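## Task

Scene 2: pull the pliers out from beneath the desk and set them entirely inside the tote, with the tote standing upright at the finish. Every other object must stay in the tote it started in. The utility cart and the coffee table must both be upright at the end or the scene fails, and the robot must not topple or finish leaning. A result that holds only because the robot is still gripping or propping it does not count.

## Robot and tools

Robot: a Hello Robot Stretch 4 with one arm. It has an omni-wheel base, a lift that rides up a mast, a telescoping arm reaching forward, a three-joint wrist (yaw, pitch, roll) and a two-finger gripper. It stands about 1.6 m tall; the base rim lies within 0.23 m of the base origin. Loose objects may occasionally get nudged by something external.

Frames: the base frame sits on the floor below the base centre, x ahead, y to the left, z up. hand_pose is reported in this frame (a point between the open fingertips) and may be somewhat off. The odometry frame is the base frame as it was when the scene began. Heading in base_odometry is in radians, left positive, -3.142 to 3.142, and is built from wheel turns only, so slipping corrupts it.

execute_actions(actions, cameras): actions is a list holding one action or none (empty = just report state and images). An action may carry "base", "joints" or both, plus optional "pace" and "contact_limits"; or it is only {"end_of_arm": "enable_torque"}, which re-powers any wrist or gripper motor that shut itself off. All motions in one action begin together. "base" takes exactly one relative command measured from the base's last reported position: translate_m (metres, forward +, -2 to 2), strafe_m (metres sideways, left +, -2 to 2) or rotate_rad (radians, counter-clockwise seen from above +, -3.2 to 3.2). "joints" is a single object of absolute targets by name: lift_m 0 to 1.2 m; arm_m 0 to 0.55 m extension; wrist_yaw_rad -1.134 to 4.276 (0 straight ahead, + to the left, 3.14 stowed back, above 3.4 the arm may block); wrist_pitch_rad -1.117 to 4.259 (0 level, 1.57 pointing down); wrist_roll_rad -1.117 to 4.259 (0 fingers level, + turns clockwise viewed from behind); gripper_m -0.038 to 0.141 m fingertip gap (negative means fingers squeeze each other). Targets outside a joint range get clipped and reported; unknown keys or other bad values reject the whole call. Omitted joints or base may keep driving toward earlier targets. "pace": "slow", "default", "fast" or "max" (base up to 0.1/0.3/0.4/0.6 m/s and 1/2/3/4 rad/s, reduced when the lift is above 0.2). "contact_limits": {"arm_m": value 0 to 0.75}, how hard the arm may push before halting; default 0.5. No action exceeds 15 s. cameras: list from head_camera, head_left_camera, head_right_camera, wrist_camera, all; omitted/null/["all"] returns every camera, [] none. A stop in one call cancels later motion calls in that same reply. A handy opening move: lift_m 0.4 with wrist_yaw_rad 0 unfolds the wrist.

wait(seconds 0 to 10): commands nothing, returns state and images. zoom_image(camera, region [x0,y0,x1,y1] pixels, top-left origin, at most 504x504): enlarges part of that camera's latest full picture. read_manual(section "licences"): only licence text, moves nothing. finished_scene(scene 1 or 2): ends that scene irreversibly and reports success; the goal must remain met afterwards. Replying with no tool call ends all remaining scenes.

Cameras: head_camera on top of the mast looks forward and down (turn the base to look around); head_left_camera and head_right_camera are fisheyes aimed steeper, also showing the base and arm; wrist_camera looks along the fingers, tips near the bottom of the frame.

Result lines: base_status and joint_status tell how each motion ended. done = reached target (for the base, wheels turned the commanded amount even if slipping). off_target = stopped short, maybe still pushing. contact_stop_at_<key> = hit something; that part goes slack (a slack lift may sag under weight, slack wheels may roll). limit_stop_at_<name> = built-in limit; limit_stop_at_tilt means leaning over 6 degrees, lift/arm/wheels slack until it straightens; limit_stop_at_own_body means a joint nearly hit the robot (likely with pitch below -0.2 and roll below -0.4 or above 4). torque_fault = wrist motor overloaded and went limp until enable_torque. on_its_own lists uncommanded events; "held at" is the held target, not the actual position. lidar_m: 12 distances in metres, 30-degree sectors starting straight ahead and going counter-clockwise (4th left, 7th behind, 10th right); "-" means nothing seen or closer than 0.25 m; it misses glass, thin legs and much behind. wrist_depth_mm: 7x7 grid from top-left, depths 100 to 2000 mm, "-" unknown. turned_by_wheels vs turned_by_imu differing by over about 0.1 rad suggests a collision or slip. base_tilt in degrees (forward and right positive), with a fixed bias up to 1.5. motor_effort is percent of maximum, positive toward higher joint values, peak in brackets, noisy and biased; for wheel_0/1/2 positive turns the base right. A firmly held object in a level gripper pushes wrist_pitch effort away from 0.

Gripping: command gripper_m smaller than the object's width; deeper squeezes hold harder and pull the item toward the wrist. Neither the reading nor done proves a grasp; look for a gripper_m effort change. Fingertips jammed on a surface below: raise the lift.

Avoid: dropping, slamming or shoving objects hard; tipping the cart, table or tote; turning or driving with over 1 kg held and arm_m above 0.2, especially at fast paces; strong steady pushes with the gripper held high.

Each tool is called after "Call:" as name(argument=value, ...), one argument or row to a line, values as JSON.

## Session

Call:
execute_actions(
  actions=[],
)

Scene clock: 0.00 s.
base_odometry: x=+0.000 y=+0.000 heading=+0.000 (m, m, rad; odometry frame)
turned_by_wheels: +0.000 (rad since the last result)
turned_by_imu: +0.000 (rad since the last result)
base_tilt: forward=+0.1 right=+0.2 (deg)
lidar_m: 1.77 2.59 1.97 1.37 1.37 2.18 1.43 1.41 1.35 1.35 1.63 1.80
base_status: not commanded
joint_positions: lift_m=+0.228 arm_m=-0.002 wrist_yaw_rad=+3.153 wrist_pitch_rad=-0.013 wrist_roll_rad=+0.005 gripper_m=+0.057
joint_status: not commanded
motor_effort: lift_m=+19 arm_m=+0 wrist_yaw_rad=+0 wrist_pitch_rad=-6 wrist_roll_rad=+0 gripper_m=-2 wheel_0=+0 wheel_1=-1 wheel_2=-1 (%)
hand_pose: x=-0.1203 y=+0.0842 z=+0.4096 quat_wxyz=(-0.006, +0.007, +0.003, +1.000) (m; base frame)
wrist_depth_mm: - 147 255 - - - - / - 111 146 - - - - / - 112 145 - - - - / - 124 158 - - - - / 146 - - - - - - / 220 1808 1499 1661 209 1661 1661 / 222 1138 976 609 1098 976 1060
pictures: head_camera, head_left_camera, head_right_camera, wrist_camera
Images, in order (width x height): head_camera 420x560, head_left_camera 420x672, head_right_camera 420x672, wrist_camera 616x392.

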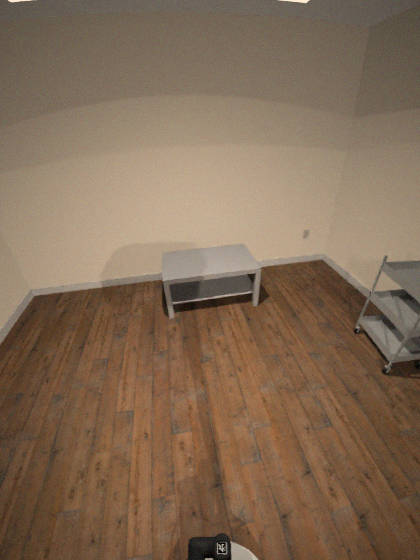

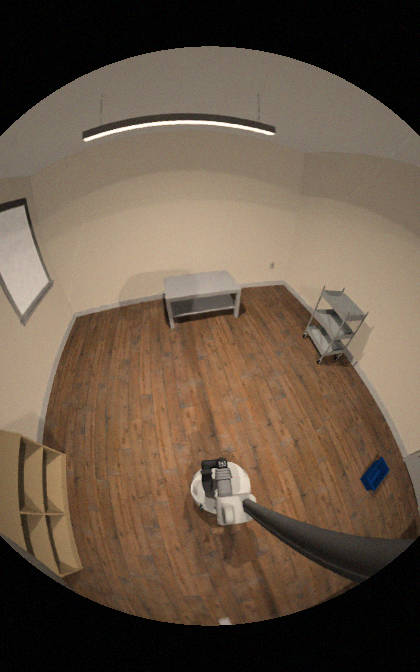

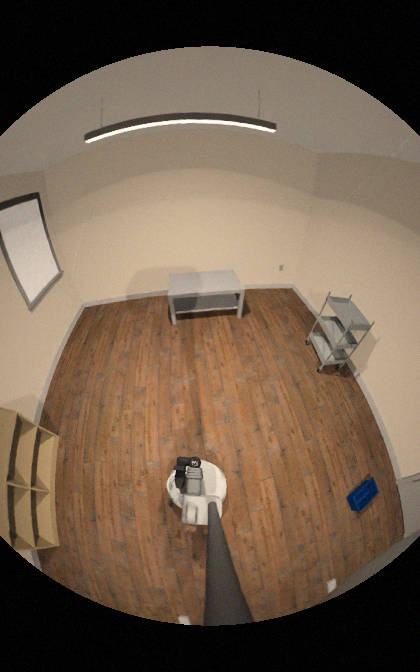

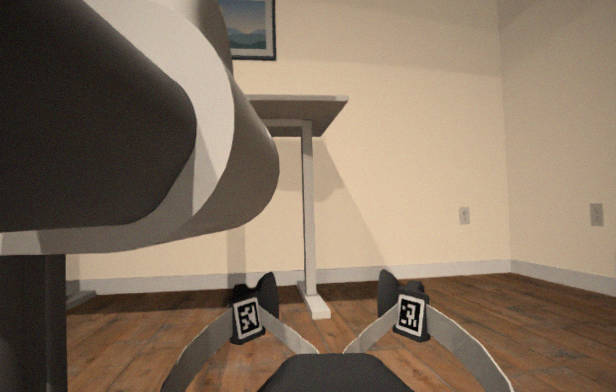

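Call:
zoom_image(
  camera="wrist_camera",
  region=[40, 240, 360, 392],
)

Call:
zoom_image(
  camera="head_right_camera",
  region=[150, 450, 420, 640],
)

Region (40, 240, 360, 392) of wrist_camera's 616x392 image, scaled by 1.575; it fills the top 239 rows of this view, and the rest is white.

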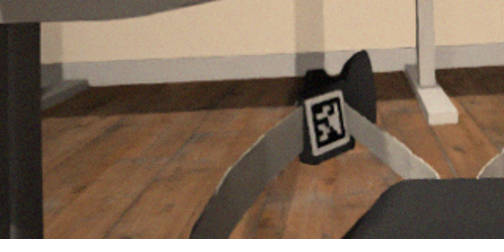

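Region (150, 450, 420, 640) of head_right_camera's 420x672 image, scaled by 1.867, with more detail than that image has; it fills the top 355 rows of this view, and the rest is white.

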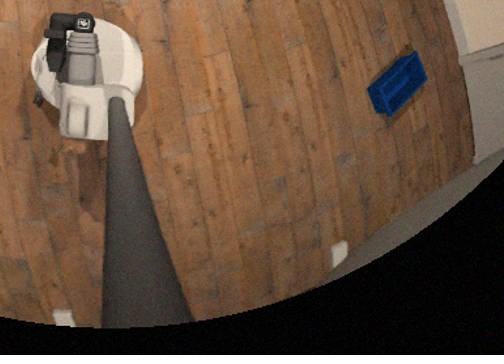

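Call:
execute_actions(
  actions=[
    {"base": {"rotate_rad": -2.85}, "joints": {"lift_m": 0.36, "wrist_yaw_rad": 0, "wrist_pitch_rad": 0.3, "gripper_m": 0.14}, "pace": "fast"},
  ],
)

Scene clock: 26.33 s.
base_odometry: x=+0.000 y=+0.000 heading=-2.849 (m, m, rad; odometry frame)
turned_by_wheels: -2.849 (rad since the last result)
turned_by_imu: -2.886 (rad since the last result)
base_tilt: forward=+0.1 right=+0.4 (deg)
lidar_m: 1.37 1.54 1.37 1.93 1.64 1.82 1.79 2.27 1.40 1.36 1.51 1.39
base_status: done
joint_positions: lift_m=+0.360 arm_m=-0.002 wrist_yaw_rad=+0.000 wrist_pitch_rad=+0.302 wrist_roll_rad=+0.005 gripper_m=+0.140
joint_status: all done
motor_effort: lift_m=+22(21) arm_m=+0(1) wrist_yaw_rad=-1(3) wrist_pitch_rad=-7(7) wrist_roll_rad=+0(0) gripper_m=+4(6) wheel_0=+4(12) wheel_1=+3(10) wheel_2=+1(14) (%)
hand_pose: x=+0.4446 y=-0.0873 z=+0.4521 quat_wxyz=(+0.989, +0.003, +0.151, +0.000) (m; base frame)
wrist_depth_mm: - 1921 1863 1808 1756 1756 1708 / - - 1983 1863 1863 1808 1756 / - - - 1983 1983 1863 1808 / - - - - 1863 1921 1863 / 1464 1430 1430 1366 1336 1281 1281 / 1060 991 218 1008 991 203 946 / 820 788 809 153 788 759 759
pictures: head_camera, head_left_camera, head_right_camera, wrist_camera
Images, in order (width x height): head_camera 420x560, head_left_camera 420x672, head_right_camera 420x672, wrist_camera 616x392.

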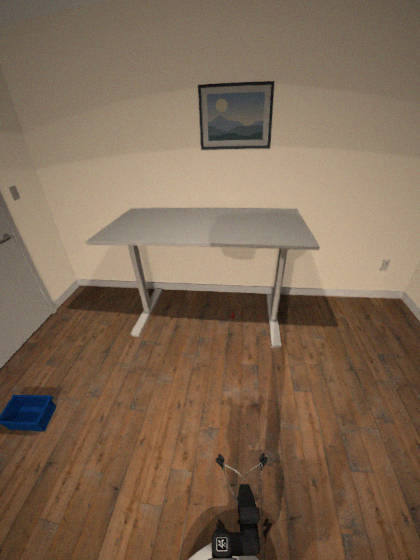

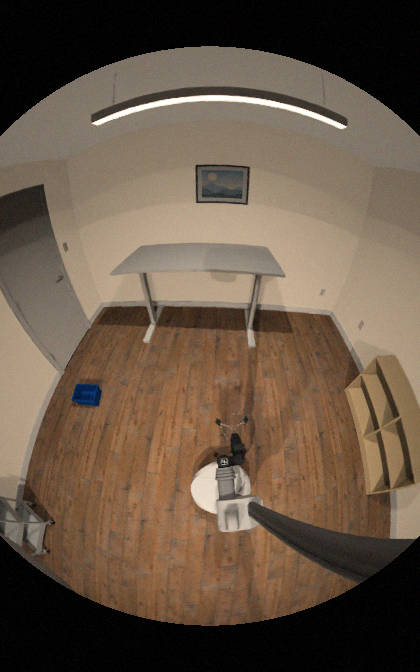

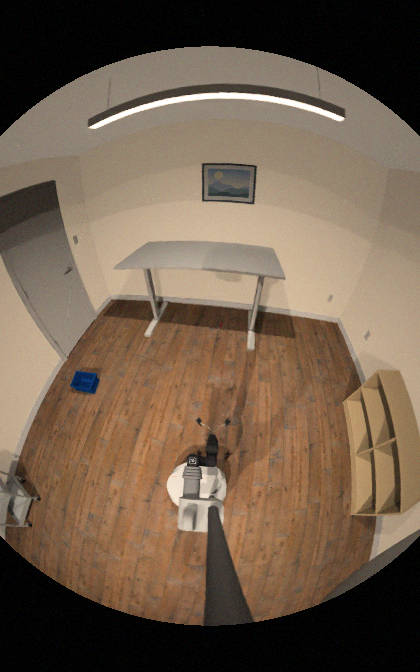

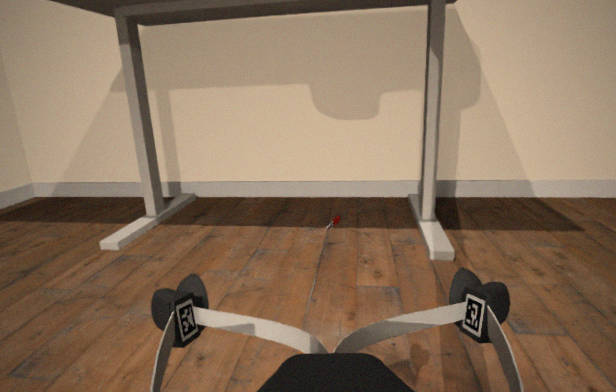

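Call:
zoom_image(
  camera="wrist_camera",
  region=[290, 190, 380, 250],
)

Call:
zoom_image(
  camera="head_camera",
  region=[190, 285, 290, 355],
)

Region (290, 190, 380, 250) of wrist_camera's 616x392 image, scaled by 5.600.

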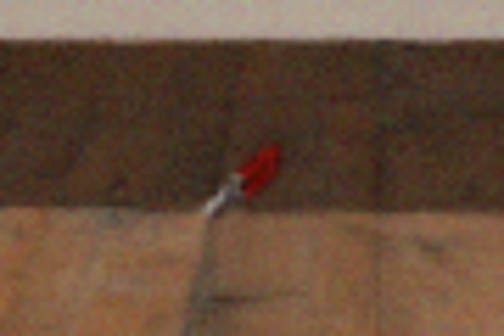

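Region (190, 285, 290, 355) of head_camera's 420x560 image, scaled by 5.040, with more detail than that image has; it fills the top 353 rows of this view, and the rest is white.

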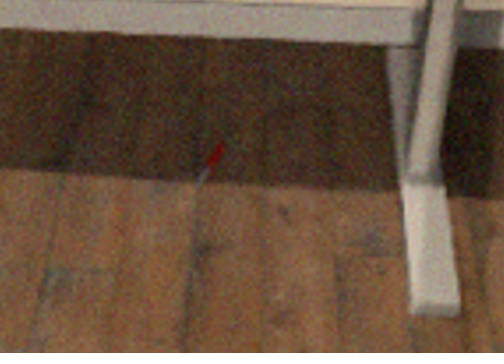

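Call:
execute_actions(
  actions=[
    {"base": {"translate_m": 1.12}, "joints": {"arm_m": 0.42, "wrist_pitch_rad": 1.57}, "pace": "max"},
  ],
)

Scene clock: 65.43 s.
base_odometry: x=-1.072 y=-0.323 heading=-2.849 (m, m, rad; odometry frame)
turned_by_wheels: +0.000 (rad since the last result)
turned_by_imu: -0.006 (rad since the last result)
base_tilt: forward=+0.1 right=+0.6 (deg)
lidar_m: 0.25 0.31 0.48 1.17 1.19 2.34 2.96 2.01 1.53 1.90 0.38 0.28
base_status: done
joint_positions: lift_m=+0.360 arm_m=+0.419 wrist_yaw_rad=+0.000 wrist_pitch_rad=+1.570 wrist_roll_rad=+0.005 gripper_m=+0.140
joint_status: all done
motor_effort: lift_m=+22(22) arm_m=+8(11) wrist_yaw_rad=+0(0) wrist_pitch_rad=-2(0) wrist_roll_rad=+0(1) gripper_m=-1(0) wheel_0=+2(6) wheel_1=+1(9) wheel_2=+2(14) (%)
hand_pose: x=+0.5898 y=-0.0874 z=+0.2495 quat_wxyz=(+0.707, +0.002, +0.707, -0.002) (m; base frame)
wrist_depth_mm: 496 492 492 480 480 473 473 / 492 492 484 480 477 473 466 / 492 488 484 477 477 473 466 / 496 488 484 477 473 469 466 / 488 484 480 477 473 466 466 / 488 484 218 473 469 203 462 / 484 480 477 150 466 462 459
pictures: head_camera, head_left_camera, head_right_camera, wrist_camera
Images, in order (width x height): head_camera 420x560, head_left_camera 420x672, head_right_camera 420x672, wrist_camera 616x392.

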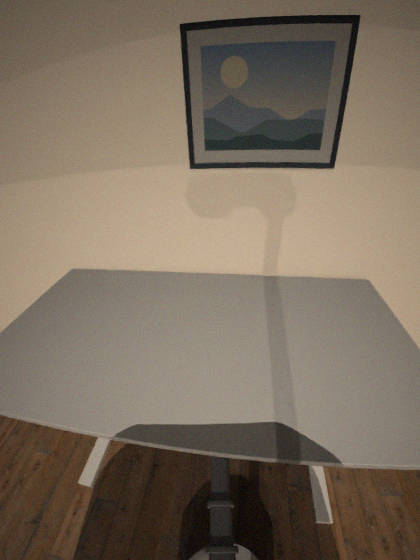

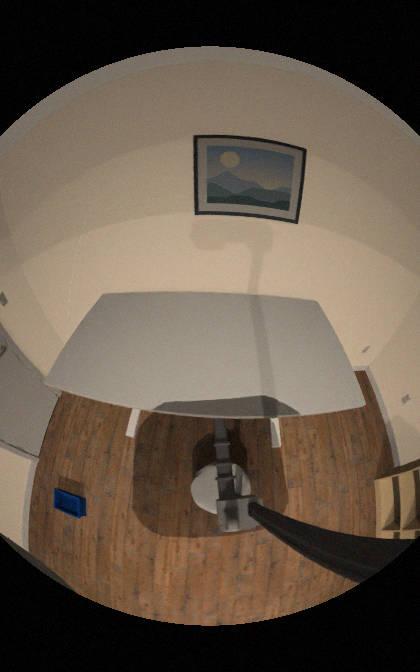

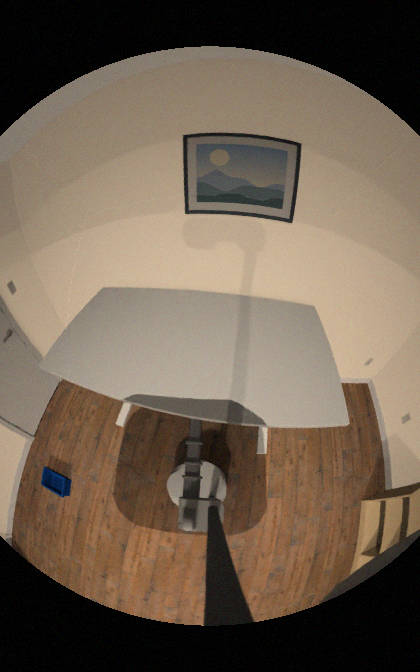

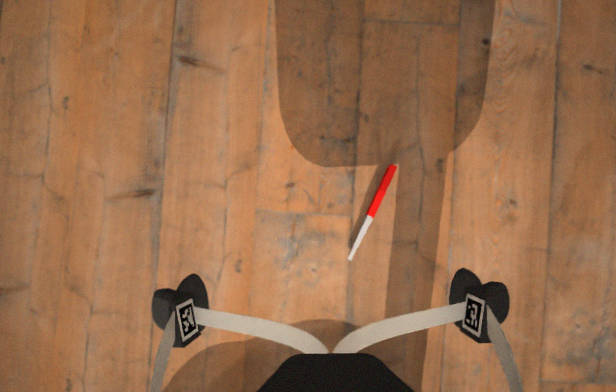

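Call:
zoom_image(
  camera="wrist_camera",
  region=[310, 150, 440, 280],
)

Region (310, 150, 440, 280) of wrist_camera's 616x392 image, scaled by 3.877.

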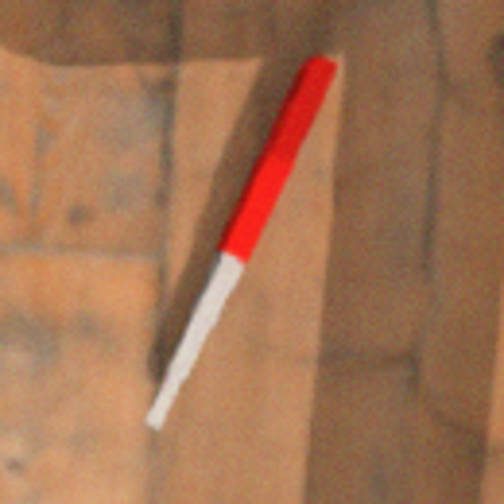

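Call:
execute_actions(
  actions=[
    {"base": {"strafe_m": -0.054}, "joints": {"arm_m": 0.471, "wrist_roll_rad": 0.445, "lift_m": 0.19, "gripper_m": 0.085}, "pace": "fast"},
  ],
  cameras=["wrist_camera"],
)

Scene clock: 96.30 s.
base_odometry: x=-1.088 y=-0.271 heading=-2.849 (m, m, rad; odometry frame)
turned_by_wheels: +0.000 (rad since the last result)
turned_by_imu: -0.001 (rad since the last result)
base_tilt: forward=+0.1 right=+0.5 (deg)
lidar_m: 0.27 0.31 0.47 1.23 1.25 2.36 2.95 1.93 1.49 1.83 0.35 0.29
base_status: done
joint_positions: lift_m=+0.190 arm_m=+0.470 wrist_yaw_rad=+0.000 wrist_pitch_rad=+1.570 wrist_roll_rad=+0.445 gripper_m=+0.085
joint_status: all done
motor_effort: lift_m=+15(19) arm_m=+8(7) wrist_yaw_rad=-1(1) wrist_pitch_rad=+1(1) wrist_roll_rad=+2(4) gripper_m=-1(1) wheel_0=-2(10) wheel_1=+1(9) wheel_2=+0(1) (%)
hand_pose: x=+0.6408 y=-0.0874 z=+0.0801 quat_wxyz=(+0.690, +0.156, +0.689, -0.156) (m; base frame)
wrist_depth_mm: 317 314 312 309 307 304 303 / 317 312 310 309 306 304 303 / 314 310 309 306 304 301 300 / 314 310 309 306 304 301 300 / 314 309 309 306 303 300 298 / 310 309 222 304 219 298 297 / 310 307 304 224 300 298 297
pictures: wrist_camera
Images, in order (width x height): wrist_camera 616x392.

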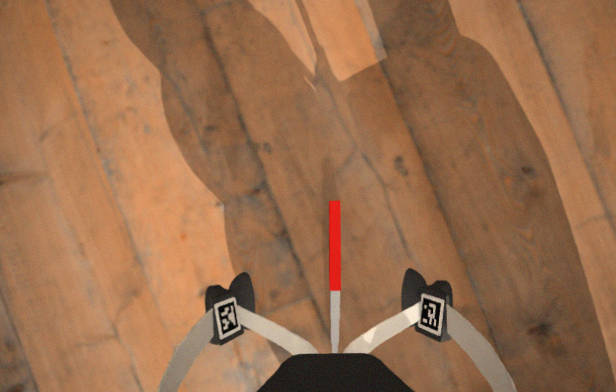

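Call:
execute_actions(
  actions=[
    {"base": {"strafe_m": -0.005}, "joints": {"lift_m": 0.141, "gripper_m": 0.06}},
  ],
  cameras=["wrist_camera"],
)

Scene clock: 119.33 s.
base_odometry: x=-1.089 y=-0.266 heading=-2.849 (m, m, rad; odometry frame)
turned_by_wheels: +0.000 (rad since the last result)
turned_by_imu: +0.000 (rad since the last result)
base_tilt: forward=+0.0 right=+0.5 (deg)
lidar_m: 0.26 0.32 0.48 1.23 1.25 2.36 2.98 1.91 1.49 1.83 0.35 0.26
base_status: done
joint_positions: lift_m=+0.141 arm_m=+0.470 wrist_yaw_rad=+0.000 wrist_pitch_rad=+1.570 wrist_roll_rad=+0.445 gripper_m=+0.060
joint_status: all done
motor_effort: lift_m=+14(11) arm_m=+7(8) wrist_yaw_rad=-1(0) wrist_pitch_rad=+0(1) wrist_roll_rad=+1(1) gripper_m=-2(0) wheel_0=-2(7) wheel_1=+2(7) wheel_2=+0(2) (%)
hand_pose: x=+0.6408 y=-0.0874 z=+0.0311 quat_wxyz=(+0.690, +0.156, +0.689, -0.156) (m; base frame)
wrist_depth_mm: 266 264 260 259 257 256 254 / 264 263 260 257 257 255 252 / 264 262 259 257 255 253 251 / 263 262 258 256 254 253 252 / 263 260 258 256 253 252 251 / 260 258 256 254 208 251 250 / 259 257 255 202 251 250 249
pictures: wrist_camera
Images, in order (width x height): wrist_camera 616x392.

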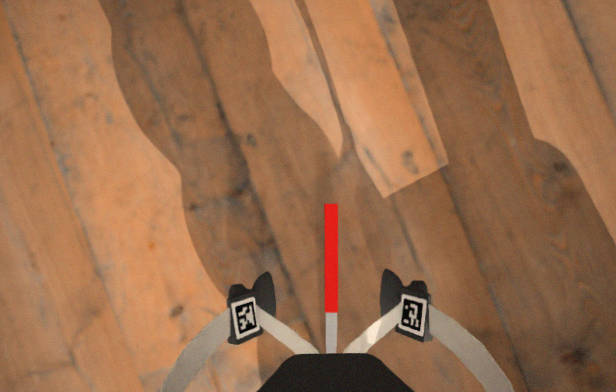

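Call:
execute_actions(
  actions=[
    {"joints": {"gripper_m": -0.035}},
  ],
  cameras=["wrist_camera"],
)

Scene clock: 127.83 s.
base_odometry: x=-1.089 y=-0.266 heading=-2.849 (m, m, rad; odometry frame)
turned_by_wheels: +0.000 (rad since the last result)
turned_by_imu: +0.000 (rad since the last result)
base_tilt: forward=+0.1 right=+0.3 (deg)
lidar_m: 0.25 0.31 0.47 1.20 1.26 2.35 2.95 1.91 1.47 1.83 0.36 0.28
base_status: not commanded
joint_positions: lift_m=+0.141 arm_m=+0.470 wrist_yaw_rad=+0.000 wrist_pitch_rad=+1.570 wrist_roll_rad=+0.445 gripper_m=-0.035
joint_status: all done
motor_effort: lift_m=+14(14) arm_m=+7(8) wrist_yaw_rad=+0(1) wrist_pitch_rad=+0(0) wrist_roll_rad=+1(2) gripper_m=-15(21) wheel_0=-2(2) wheel_1=+2(1) wheel_2=+0(0) (%)
hand_pose: x=+0.6408 y=-0.0874 z=+0.0311 quat_wxyz=(+0.690, +0.156, +0.689, -0.156) (m; base frame)
wrist_depth_mm: 265 263 262 258 258 254 253 / 264 263 260 257 256 254 254 / 265 262 259 258 256 254 252 / 263 260 259 256 255 253 251 / 262 260 259 255 254 252 250 / 260 258 257 203 187 251 249 / 259 258 255 229 252 155 249
pictures: wrist_camera
Images, in order (width x height): wrist_camera 616x392.

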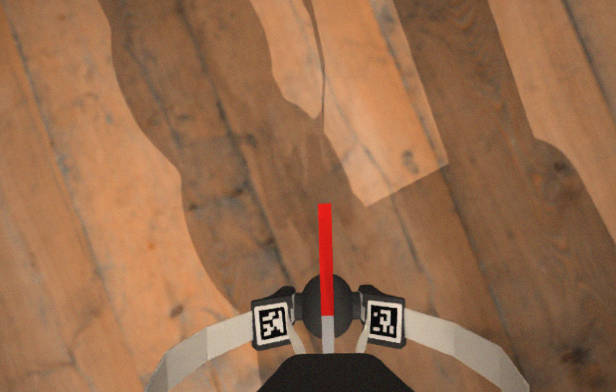

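Call:
execute_actions(
  actions=[
    {"base": {"rotate_rad": 1.9}, "joints": {"lift_m": 0.36, "arm_m": 0.36}, "pace": "fast"},
  ],
)

Scene clock: 189.40 s.
base_odometry: x=-1.089 y=-0.266 heading=-0.949 (m, m, rad; odometry frame)
turned_by_wheels: +1.900 (rad since the last result)
turned_by_imu: +1.924 (rad since the last result)
base_tilt: forward=+0.0 right=+0.2 (deg)
lidar_m: 1.20 2.34 2.93 2.86 1.57 1.49 0.44 0.26 0.26 0.27 0.37 0.89
base_status: done
joint_positions: lift_m=+0.360 arm_m=+0.361 wrist_yaw_rad=+0.000 wrist_pitch_rad=+1.570 wrist_roll_rad=+0.445 gripper_m=-0.035
joint_status: all done
motor_effort: lift_m=+24(25) arm_m=-8(5) wrist_yaw_rad=-1(2) wrist_pitch_rad=+2(3) wrist_roll_rad=+1(1) gripper_m=-21(20) wheel_0=-2(14) wheel_1=-2(12) wheel_2=+0(15) (%)
hand_pose: x=+0.5326 y=-0.0874 z=+0.2493 quat_wxyz=(+0.690, +0.156, +0.689, -0.156) (m; base frame)
wrist_depth_mm: 492 488 480 480 477 473 473 / 496 488 484 484 480 473 473 / 492 488 484 477 477 469 469 / 488 484 484 477 473 469 469 / 488 480 477 477 469 469 462 / 484 480 480 204 188 466 466 / 484 480 473 229 469 156 462
pictures: head_camera, head_left_camera, head_right_camera, wrist_camera
Images, in order (width x height): head_camera 420x560, head_left_camera 420x672, head_right_camera 420x672, wrist_camera 616x392.

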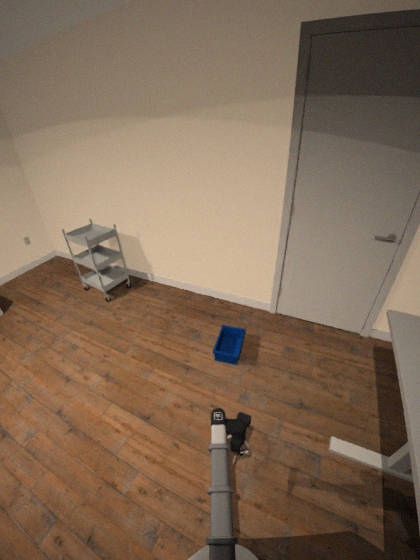

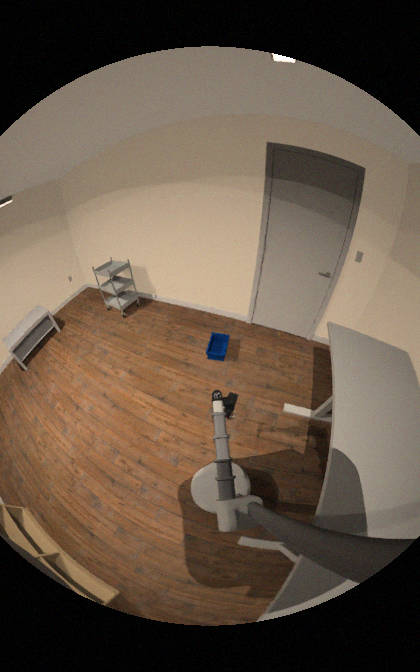

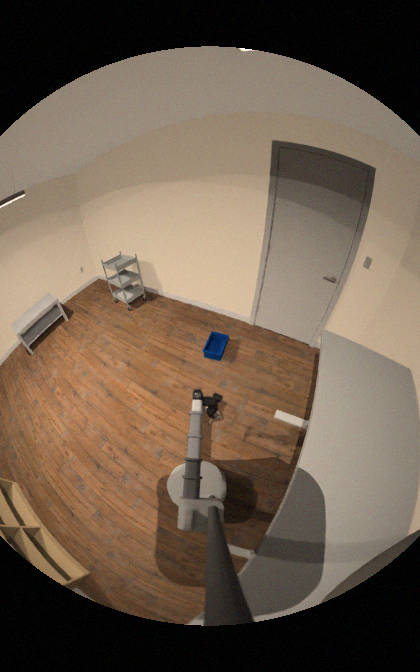

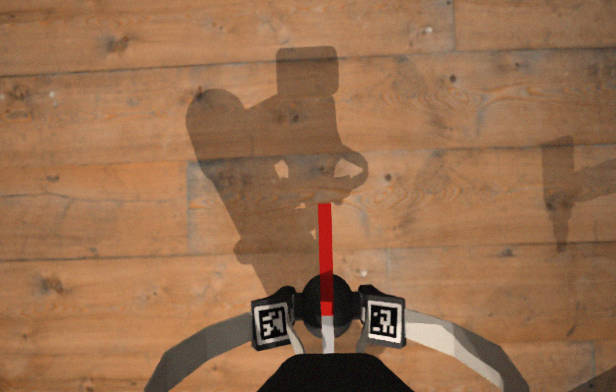

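The pliers are held. Let me look at the tote more closely.

Call:
zoom_image(
  camera="head_camera",
  region=[190, 310, 270, 380],
)

Region (190, 310, 270, 380) of head_camera's 420x560 image, scaled by 6.300, with more detail than that image has; it fills the top 441 rows of this view, and the rest is white.

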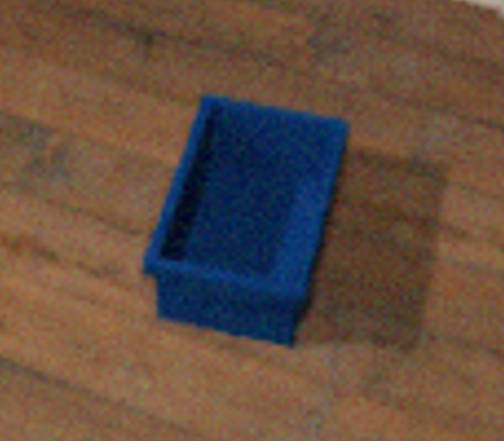

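Call:
execute_actions(
  actions=[
    {"base": {"translate_m": 0.75}, "joints": {"arm_m": 0.47, "wrist_roll_rad": 0.99}, "pace": "max"},
  ],
  cameras=["wrist_camera", "head_camera"],
)

Scene clock: 214.30 s.
base_odometry: x=-0.652 y=-0.876 heading=-0.949 (m, m, rad; odometry frame)
turned_by_wheels: +0.000 (rad since the last result)
turned_by_imu: -0.004 (rad since the last result)
base_tilt: forward=+0.1 right=+0.3 (deg)
lidar_m: 0.51 1.62 2.15 2.68 2.29 2.13 0.95 0.65 0.59 0.59 1.26 0.51
base_status: done
joint_positions: lift_m=+0.360 arm_m=+0.469 wrist_yaw_rad=+0.000 wrist_pitch_rad=+1.570 wrist_roll_rad=+0.990 gripper_m=-0.035
joint_status: all done
motor_effort: lift_m=+22(24) arm_m=+7(9) wrist_yaw_rad=+0(1) wrist_pitch_rad=+1(0) wrist_roll_rad=+2(7) gripper_m=-17(19) wheel_0=+3(11) wheel_1=+1(7) wheel_2=+3(19) (%)
hand_pose: x=+0.6398 y=-0.0874 z=+0.2495 quat_wxyz=(+0.623, +0.336, +0.622, -0.336) (m; base frame)
wrist_depth_mm: 496 488 488 484 480 477 477 / 488 488 484 480 477 477 473 / 484 488 480 459 477 477 473 / 484 480 452 477 469 469 469 / 480 484 424 473 469 469 466 / 484 480 477 203 188 384 466 / 477 477 473 229 349 156 462
pictures: head_camera, wrist_camera
Images, in order (width x height): head_camera 420x560, wrist_camera 616x392.

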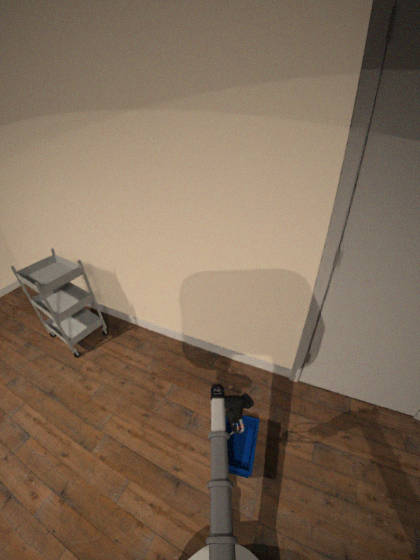

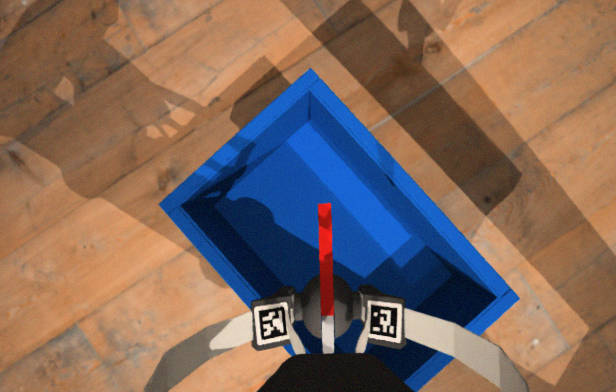

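Call:
execute_actions(
  actions=[
    {"base": {"strafe_m": -0.022}, "joints": {"lift_m": 0.148}},
  ],
  cameras=["wrist_camera", "head_camera"],
)

Scene clock: 238.43 s.
base_odometry: x=-0.670 y=-0.889 heading=-0.949 (m, m, rad; odometry frame)
turned_by_wheels: +0.000 (rad since the last result)
turned_by_imu: +0.000 (rad since the last result)
base_tilt: forward=+0.1 right=+0.5 (deg)
lidar_m: 0.53 1.59 2.13 2.68 2.29 2.13 0.95 0.63 0.58 0.59 1.27 1.17
base_status: done
joint_positions: lift_m=+0.148 arm_m=+0.469 wrist_yaw_rad=+0.000 wrist_pitch_rad=+1.570 wrist_roll_rad=+0.990 gripper_m=-0.035
joint_status: all done
motor_effort: lift_m=+15(21) arm_m=+8(7) wrist_yaw_rad=+0(0) wrist_pitch_rad=+2(2) wrist_roll_rad=+2(2) gripper_m=-18(20) wheel_0=+1(9) wheel_1=+0(7) wheel_2=+0(3) (%)
hand_pose: x=+0.6398 y=-0.0874 z=+0.0381 quat_wxyz=(+0.623, +0.336, +0.622, -0.336) (m; base frame)
wrist_depth_mm: 272 270 153 161 266 264 262 / 271 147 195 233 144 263 263 / 146 175 262 262 177 260 262 / 162 230 263 260 259 142 260 / 186 259 262 259 258 193 141 / 162 212 259 204 189 256 176 / 144 170 215 229 256 156 236
pictures: head_camera, wrist_camera
Images, in order (width x height): head_camera 420x560, wrist_camera 616x392.

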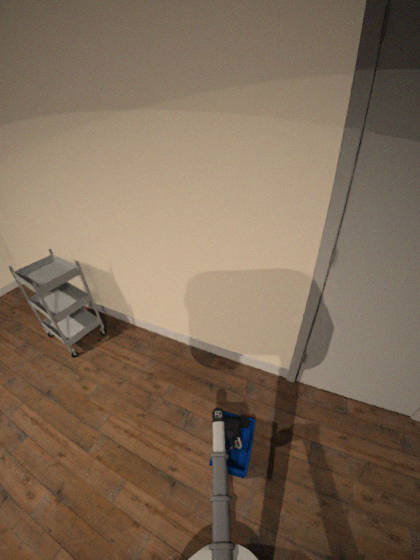

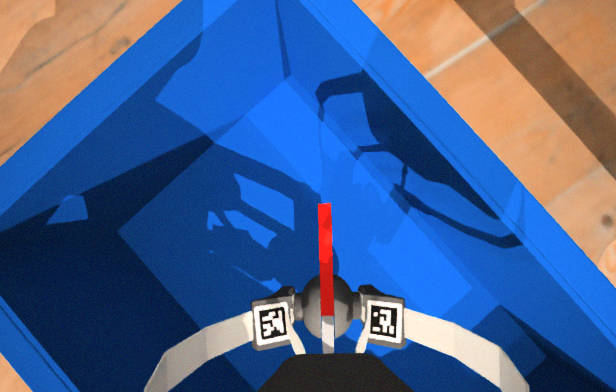

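Call:
execute_actions(
  actions=[
    {"joints": {"lift_m": 0.144, "gripper_m": 0.045}},
  ],
  cameras=["wrist_camera"],
)

Scene clock: 244.33 s.
base_odometry: x=-0.670 y=-0.889 heading=-0.949 (m, m, rad; odometry frame)
turned_by_wheels: +0.000 (rad since the last result)
turned_by_imu: +0.000 (rad since the last result)
base_tilt: forward=+0.0 right=+0.4 (deg)
lidar_m: 0.53 1.59 2.09 2.65 2.30 2.11 0.94 0.64 0.57 0.61 1.28 1.17
base_status: not commanded
joint_positions: lift_m=+0.144 arm_m=+0.469 wrist_yaw_rad=+0.000 wrist_pitch_rad=+1.570 wrist_roll_rad=+0.990 gripper_m=+0.045
joint_status: all done
motor_effort: lift_m=+14(18) arm_m=+8(7) wrist_yaw_rad=+1(1) wrist_pitch_rad=+0(0) wrist_roll_rad=+1(1) gripper_m=-2(15) wheel_0=+2(1) wheel_1=+0(1) wheel_2=+0(0) (%)
hand_pose: x=+0.6398 y=-0.0874 z=+0.0341 quat_wxyz=(+0.623, +0.336, +0.622, -0.336) (m; base frame)
wrist_depth_mm: 267 266 153 161 262 260 260 / 266 143 195 232 140 259 258 / 143 175 259 258 177 139 257 / 162 230 257 257 255 140 255 / 186 258 257 255 255 193 138 / 161 211 256 254 211 252 176 / 141 177 227 197 250 251 236
pictures: wrist_camera
Images, in order (width x height): wrist_camera 616x392.

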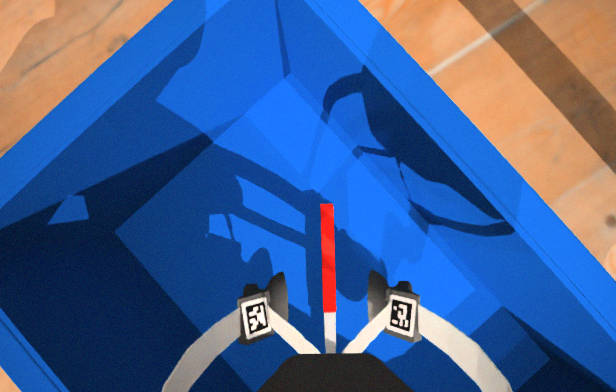

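The pliers are resting on the tote floor and the gripper has let go. Next I'll raise the gripper out.

Call:
execute_actions(
  actions=[
    {"joints": {"lift_m": 0.29}, "pace": "fast"},
  ],
  cameras=["wrist_camera", "head_camera"],
)

Scene clock: 249.27 s.
base_odometry: x=-0.670 y=-0.889 heading=-0.949 (m, m, rad; odometry frame)
turned_by_wheels: +0.000 (rad since the last result)
turned_by_imu: +0.000 (rad since the last result)
base_tilt: forward=+0.1 right=+0.4 (deg)
lidar_m: 0.52 1.60 2.14 2.67 2.31 2.13 0.95 0.62 0.57 0.59 1.26 1.15
base_status: not commanded
joint_positions: lift_m=+0.290 arm_m=+0.469 wrist_yaw_rad=+0.000 wrist_pitch_rad=+1.570 wrist_roll_rad=+0.990 gripper_m=+0.045
joint_status: all done
motor_effort: lift_m=+24(29) arm_m=+8(8) wrist_yaw_rad=+0(1) wrist_pitch_rad=+2(1) wrist_roll_rad=+2(2) gripper_m=-4(2) wheel_0=+1(1) wheel_1=-1(1) wheel_2=+0(0) (%)
hand_pose: x=+0.6398 y=-0.0874 z=+0.1793 quat_wxyz=(+0.623, +0.336, +0.622, -0.336) (m; base frame)
wrist_depth_mm: 421 415 415 413 410 407 404 / 418 415 413 312 407 404 407 / 418 415 312 379 407 404 402 / 413 410 404 402 357 404 397 / 410 330 404 399 399 399 399 / 407 407 285 399 211 320 397 / 410 404 283 227 349 277 397
pictures: head_camera, wrist_camera
Images, in order (width x height): head_camera 420x560, wrist_camera 616x392.

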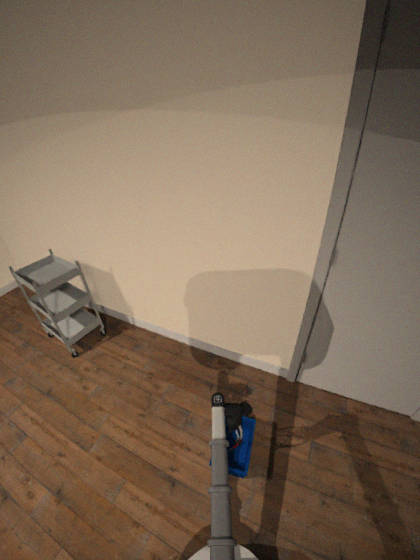

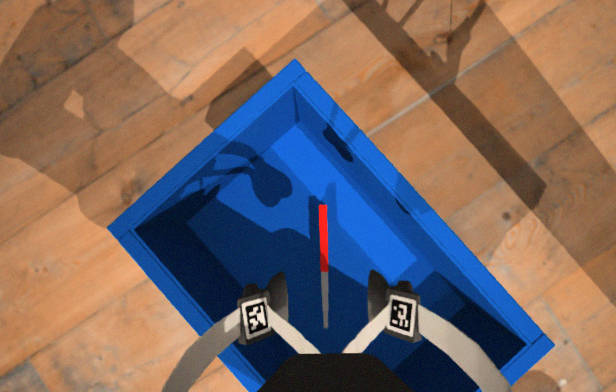

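The pliers are fully inside the upright tote and the gripper is clear of the rim.

Call:
finished_scene(
  scene=2,
)

The scene is finished: the task was done.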